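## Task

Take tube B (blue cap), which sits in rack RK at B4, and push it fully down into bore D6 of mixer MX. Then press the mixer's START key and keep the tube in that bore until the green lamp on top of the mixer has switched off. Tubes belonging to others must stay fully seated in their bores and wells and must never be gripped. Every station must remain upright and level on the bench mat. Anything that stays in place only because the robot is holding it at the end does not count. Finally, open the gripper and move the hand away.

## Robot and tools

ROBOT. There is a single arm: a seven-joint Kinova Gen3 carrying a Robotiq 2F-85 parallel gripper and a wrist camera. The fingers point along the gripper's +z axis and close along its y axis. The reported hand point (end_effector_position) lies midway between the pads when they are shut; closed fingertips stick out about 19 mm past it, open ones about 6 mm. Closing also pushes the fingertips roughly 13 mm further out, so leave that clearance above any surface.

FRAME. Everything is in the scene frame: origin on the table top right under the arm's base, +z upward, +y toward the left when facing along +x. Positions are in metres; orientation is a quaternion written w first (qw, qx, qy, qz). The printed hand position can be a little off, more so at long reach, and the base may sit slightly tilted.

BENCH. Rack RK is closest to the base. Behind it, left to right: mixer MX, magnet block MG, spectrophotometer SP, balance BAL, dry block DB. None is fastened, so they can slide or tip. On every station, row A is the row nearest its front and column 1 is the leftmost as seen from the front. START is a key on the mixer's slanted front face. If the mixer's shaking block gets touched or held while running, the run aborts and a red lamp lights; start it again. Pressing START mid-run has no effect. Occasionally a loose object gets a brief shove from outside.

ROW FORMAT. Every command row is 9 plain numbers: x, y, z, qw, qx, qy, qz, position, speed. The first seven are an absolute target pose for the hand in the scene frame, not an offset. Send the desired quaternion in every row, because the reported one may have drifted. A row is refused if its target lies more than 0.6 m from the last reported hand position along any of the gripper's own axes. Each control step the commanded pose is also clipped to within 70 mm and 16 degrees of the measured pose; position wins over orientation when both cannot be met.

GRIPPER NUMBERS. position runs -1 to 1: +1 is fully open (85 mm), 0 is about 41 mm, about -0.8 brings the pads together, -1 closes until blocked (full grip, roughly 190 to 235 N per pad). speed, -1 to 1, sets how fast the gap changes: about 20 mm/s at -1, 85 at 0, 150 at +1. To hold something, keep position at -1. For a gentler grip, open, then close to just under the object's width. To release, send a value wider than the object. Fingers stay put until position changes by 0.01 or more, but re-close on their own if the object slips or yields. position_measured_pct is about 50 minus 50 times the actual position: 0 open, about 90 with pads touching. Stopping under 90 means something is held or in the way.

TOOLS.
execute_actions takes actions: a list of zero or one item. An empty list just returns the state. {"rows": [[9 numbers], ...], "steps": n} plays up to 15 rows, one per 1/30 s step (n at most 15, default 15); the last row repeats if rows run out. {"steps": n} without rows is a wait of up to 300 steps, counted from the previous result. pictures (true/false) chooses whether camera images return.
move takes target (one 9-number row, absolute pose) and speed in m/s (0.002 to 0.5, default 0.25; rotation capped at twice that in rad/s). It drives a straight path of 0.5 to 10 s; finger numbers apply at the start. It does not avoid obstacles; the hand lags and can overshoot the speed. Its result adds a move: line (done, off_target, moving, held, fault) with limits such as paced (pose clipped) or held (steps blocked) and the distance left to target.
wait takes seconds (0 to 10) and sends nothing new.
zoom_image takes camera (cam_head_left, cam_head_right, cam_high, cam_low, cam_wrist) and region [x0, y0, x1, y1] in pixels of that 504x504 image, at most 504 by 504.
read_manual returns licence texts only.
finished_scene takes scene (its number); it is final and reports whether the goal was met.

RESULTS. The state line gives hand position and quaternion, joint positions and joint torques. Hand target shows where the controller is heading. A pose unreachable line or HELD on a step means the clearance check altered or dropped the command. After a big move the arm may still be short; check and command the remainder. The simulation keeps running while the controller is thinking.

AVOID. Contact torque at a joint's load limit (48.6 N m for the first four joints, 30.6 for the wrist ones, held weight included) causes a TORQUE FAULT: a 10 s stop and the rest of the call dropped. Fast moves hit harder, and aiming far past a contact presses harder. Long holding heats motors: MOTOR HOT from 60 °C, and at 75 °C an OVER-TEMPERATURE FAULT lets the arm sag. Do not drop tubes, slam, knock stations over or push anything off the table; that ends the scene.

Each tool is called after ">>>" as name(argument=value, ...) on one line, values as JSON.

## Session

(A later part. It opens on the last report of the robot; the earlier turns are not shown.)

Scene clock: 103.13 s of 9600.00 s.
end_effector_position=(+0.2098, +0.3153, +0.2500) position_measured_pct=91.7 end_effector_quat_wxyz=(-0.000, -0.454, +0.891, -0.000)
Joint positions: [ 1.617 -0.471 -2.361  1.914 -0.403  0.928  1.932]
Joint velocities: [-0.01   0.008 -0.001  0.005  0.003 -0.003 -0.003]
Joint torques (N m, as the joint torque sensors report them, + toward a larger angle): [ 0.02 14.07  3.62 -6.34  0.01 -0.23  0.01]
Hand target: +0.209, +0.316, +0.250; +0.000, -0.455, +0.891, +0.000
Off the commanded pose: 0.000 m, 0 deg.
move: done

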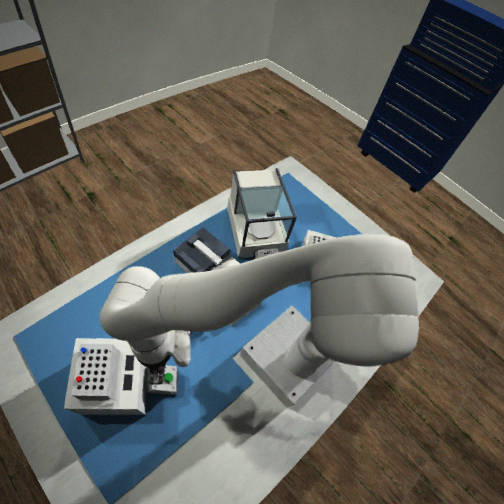

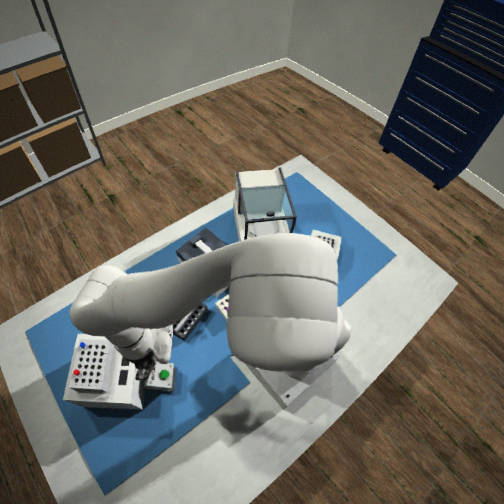

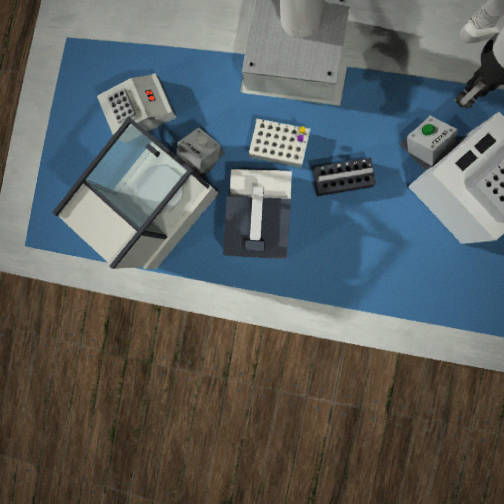

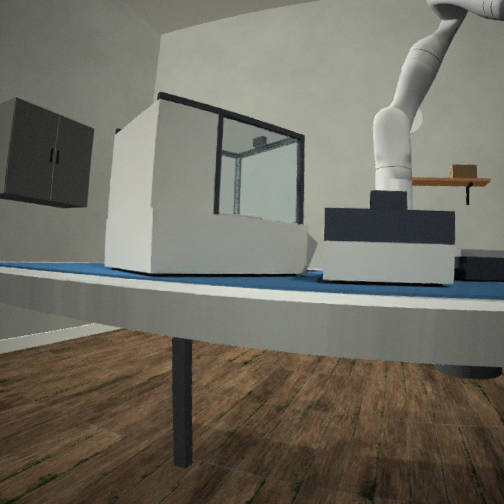

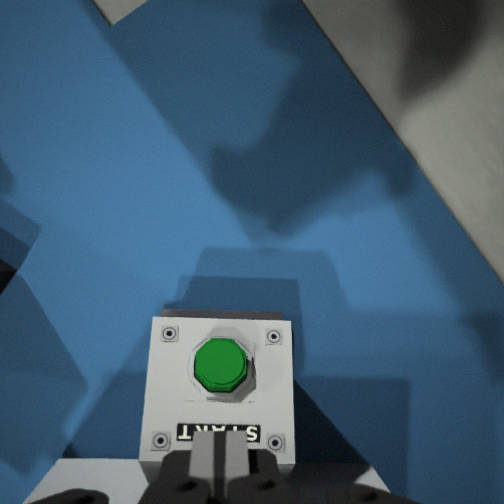

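>>> move(target=[0.2095, 0.3155, 0.14, 0, -0.454, 0.891, 0, -1, 0.5], speed=0.1)

>>> zoom_image(camera="cam_high", region=[384, 60, 504, 200])

Scene clock: 108.20 s of 9600.00 s.
end_effector_position=(+0.2091, +0.3156, +0.1402) position_measured_pct=91.7 end_effector_quat_wxyz=(-0.000, -0.454, +0.891, +0.000)
Joint positions: [ 1.762 -0.667 -2.543  2.043 -0.63   0.626  2.13 ]
Joint velocities: [ 0.006 -0.005 -0.002  0.001 -0.004 -0.003  0.003]
Joint torques (N m, as the joint torque sensors report them, + toward a larger angle): [-0.09 15.98  3.15 -4.12 -0.06 -0.1   0.2 ]
Hand target: +0.209, +0.315, +0.140; -0.000, -0.454, +0.891, +0.000
Off the commanded pose: 0.000 m, 0 deg.
move: done

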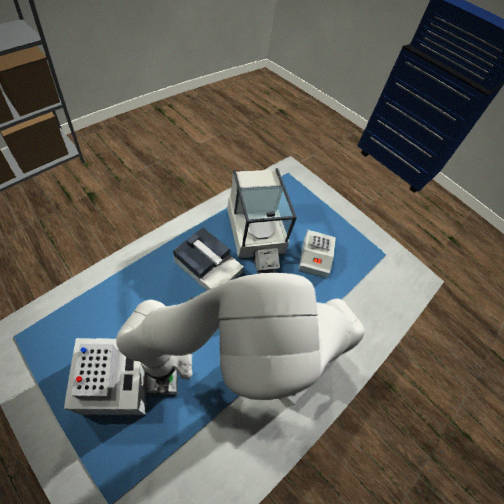

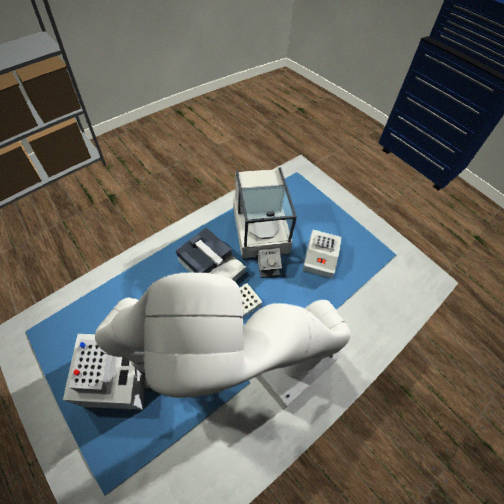

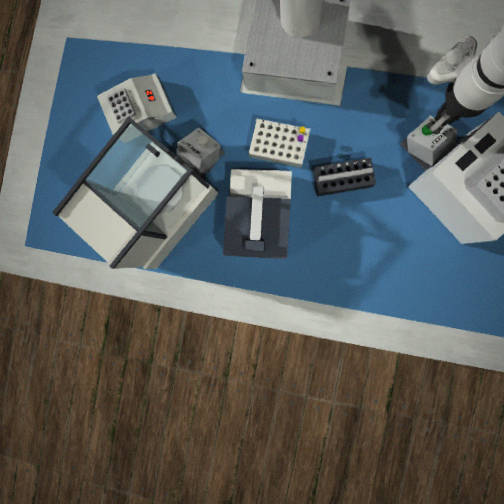

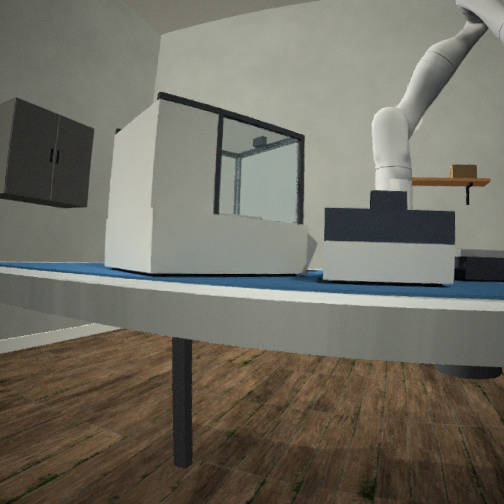

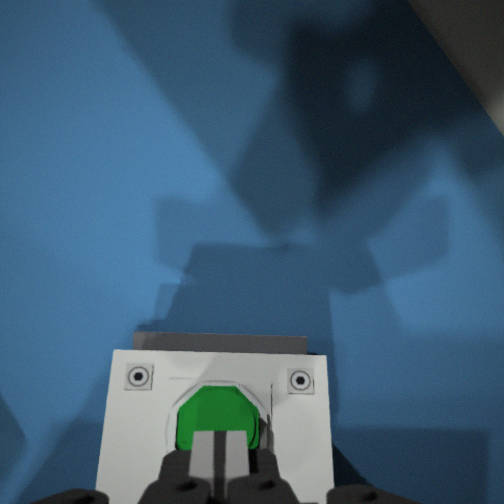

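Region (384, 60, 504, 200) of cam_high's 504x504 image, scaled by 3.600, with more detail than that image has; it fills the left 432 columns of this view, and the rest is white.

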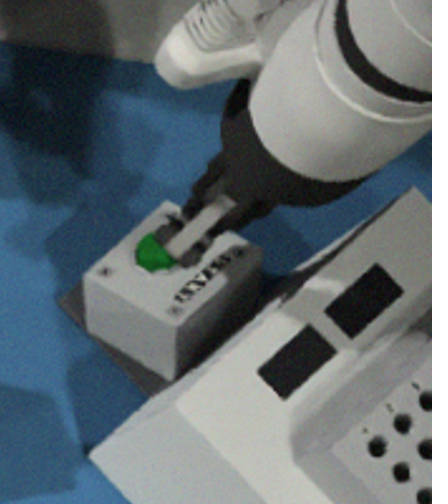

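>>> move(target=[0.2095, 0.3155, 0.115, 0, -0.454, 0.891, 0, -1, 0.5], speed=0.03)

>>> zoom_image(camera="cam_high", region=[384, 60, 504, 200])

Scene clock: 117.37 s of 9600.00 s.
end_effector_position=(+0.2105, +0.3167, +0.1184) position_measured_pct=91.7 end_effector_quat_wxyz=(+0.002, -0.454, +0.891, +0.002)
Joint positions: [ 1.802 -0.708 -2.597  2.059 -0.683  0.56   2.177]
Joint velocities: [ 0.006  0.003 -0.005  0.005 -0.008 -0.006  0.008]
Joint torques (N m, as the joint torque sensors report them, + toward a larger angle): [-0.29  9.77  1.12 -3.25 -0.46 -1.16  0.3 ]
Hand target: +0.209, +0.315, +0.115; -0.000, -0.454, +0.891, +0.000
Off the commanded pose: 0.004 m, 0 deg.
move: off_target

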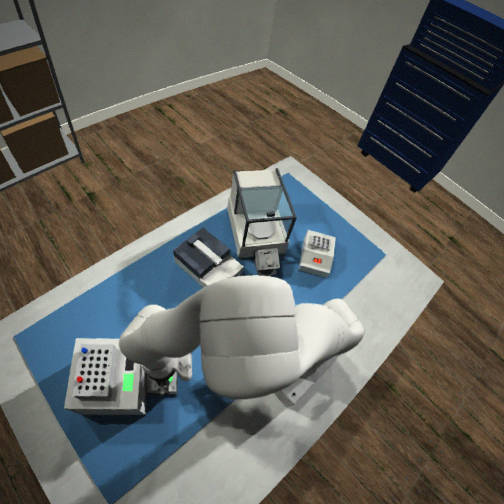

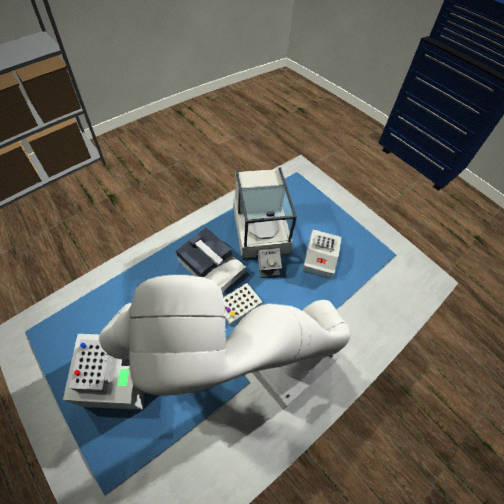

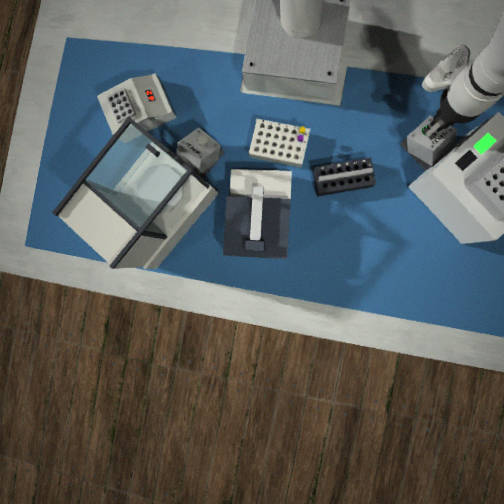

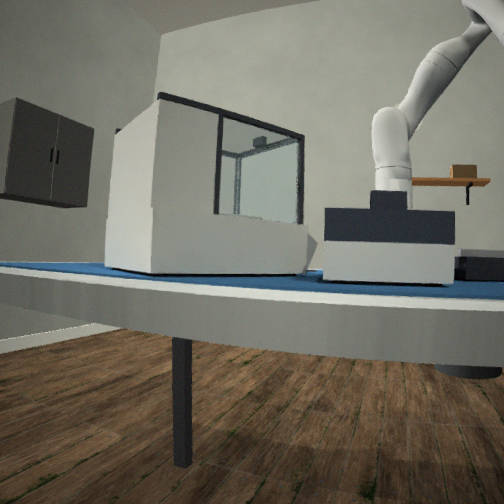

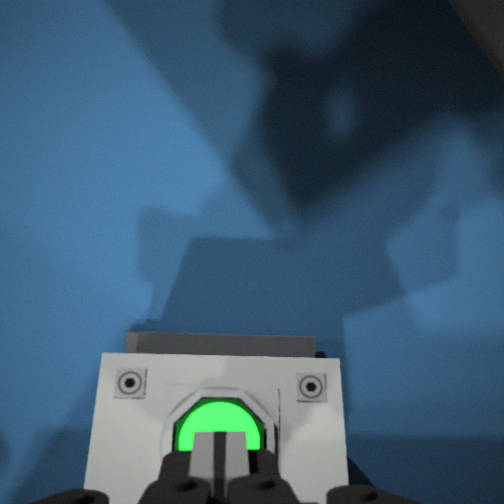

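Region (384, 60, 504, 200) of cam_high's 504x504 image, scaled by 3.600, with more detail than that image has; it fills the left 432 columns of this view, and the rest is white.

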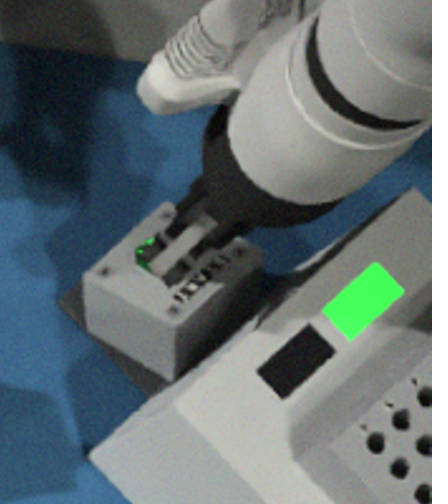

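The run has started. Retreat and wait.

>>> move(target=[0.19, 0.27, 0.30, 0, -0.454, 0.891, 0, 1, 0.5], speed=0.15)

>>> wait(seconds=10)

Scene clock: 122.17 s of 9600.00 s.
end_effector_position=(+0.1906, +0.2701, +0.2999) position_measured_pct=0.0 end_effector_quat_wxyz=(+0.000, -0.453, +0.891, -0.001)
Joint positions: [ 1.501 -0.278 -2.277  1.965 -0.241  1.013  1.814]
Joint velocities: [-0.006  0.007 -0.001 -0.002  0.002  0.002 -0.004]
Joint torques (N m, as the joint torque sensors report them, + toward a larger angle): [ 0.26 10.21  1.79 -7.1  -0.33 -0.55  0.49]
Hand target: +0.190, +0.270, +0.300; +0.001, -0.454, +0.891, -0.000
Off the commanded pose: 0.001 m, 0 deg.
move: done

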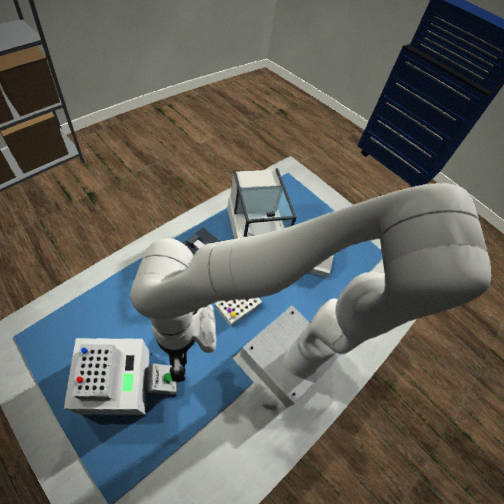

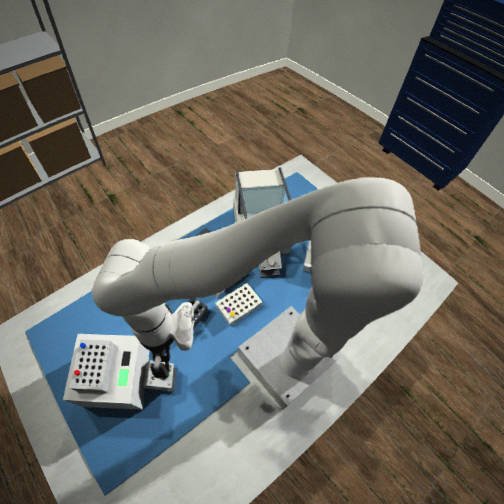

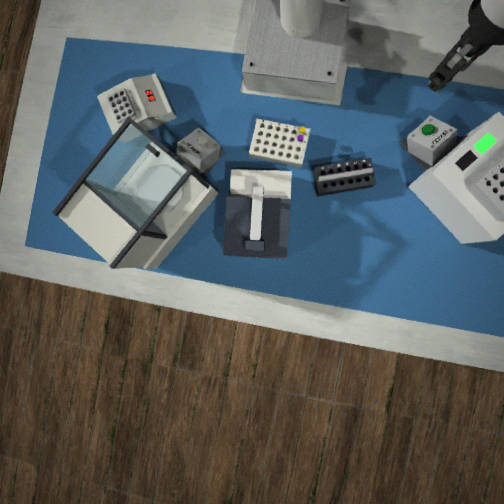

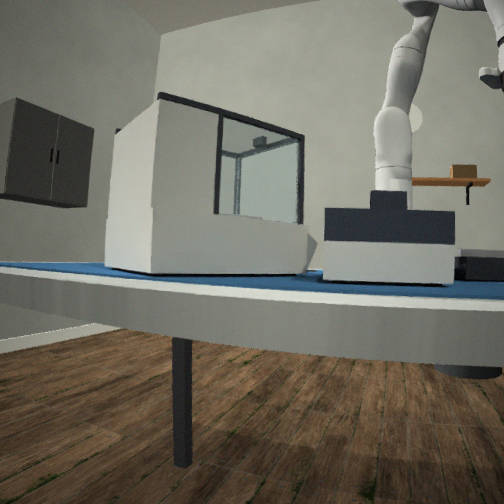

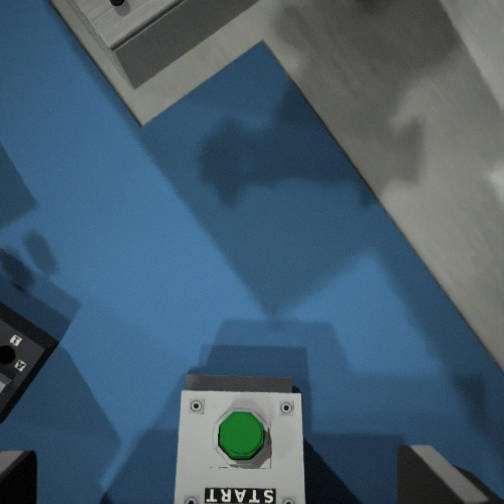

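Scene clock: 132.17 s of 9600.00 s.
end_effector_position=(+0.1904, +0.2702, +0.3001) position_measured_pct=0.0 end_effector_quat_wxyz=(+0.001, -0.454, +0.891, -0.000)
Joint positions: [ 1.501 -0.277 -2.277  1.965 -0.24   1.013  1.814]
Joint velocities: [ 0.    -0.    -0.001 -0.     0.001 -0.     0.001]
Joint torques (N m, as the joint torque sensors report them, + toward a larger angle): [-0.13 10.57  1.8  -7.21 -0.13 -0.09  0.19]
Hand target: +0.190, +0.270, +0.300; +0.001, -0.454, +0.891, -0.000
Off the commanded pose: 0.000 m, 0 deg.
Steps of this call (steps 1 to 300: nothing new was sent). Readings (end_effector_position | what the end effector reports):
1: (+0.1906, +0.2701, +0.2999) | position_measured_pct=0.0
2: (+0.1905, +0.2701, +0.3000) | position_measured_pct=0.0
4: (+0.1905, +0.2702, +0.3000) | position_measured_pct=0.0
8: (+0.1904, +0.2702, +0.3001) | position_measured_pct=0.0
300: the state above

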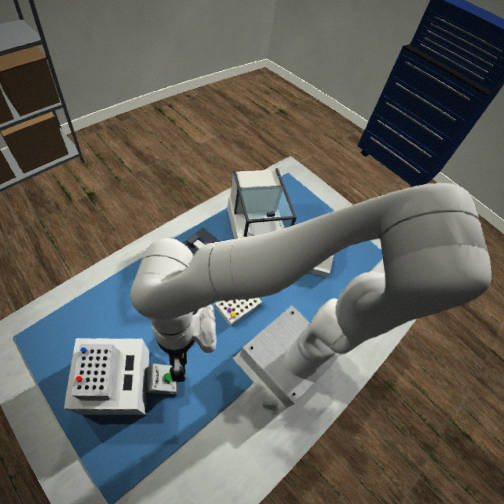

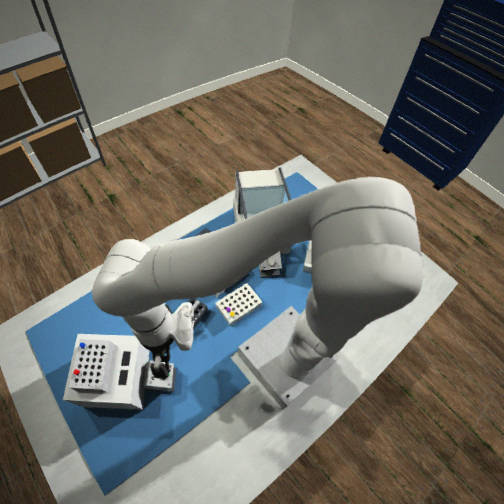

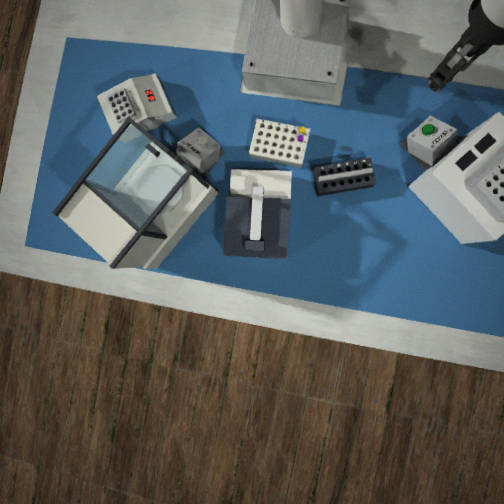

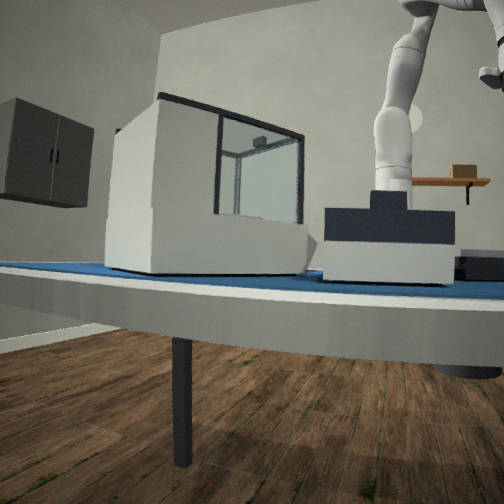

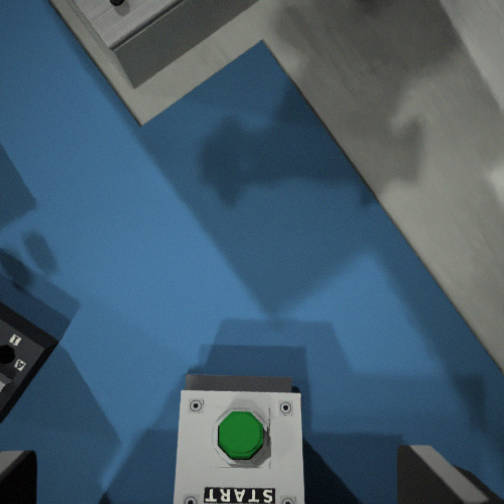

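>>> zoom_image(camera="cam_head_left", region=[50, 330, 160, 420])

Region (50, 330, 160, 420) of cam_head_left's 504x504 image, scaled by 4.582, with more detail than that image has; it fills the top 412 rows of this view, and the rest is white.

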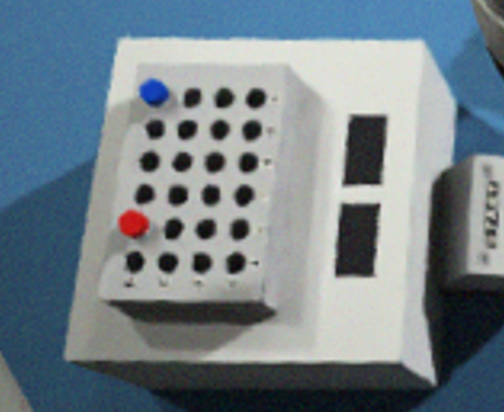

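The green lamp is out, the red lamp never came on, and both tubes are seated.

>>> finished_scene(scene=1)

The scene is finished: the task was done.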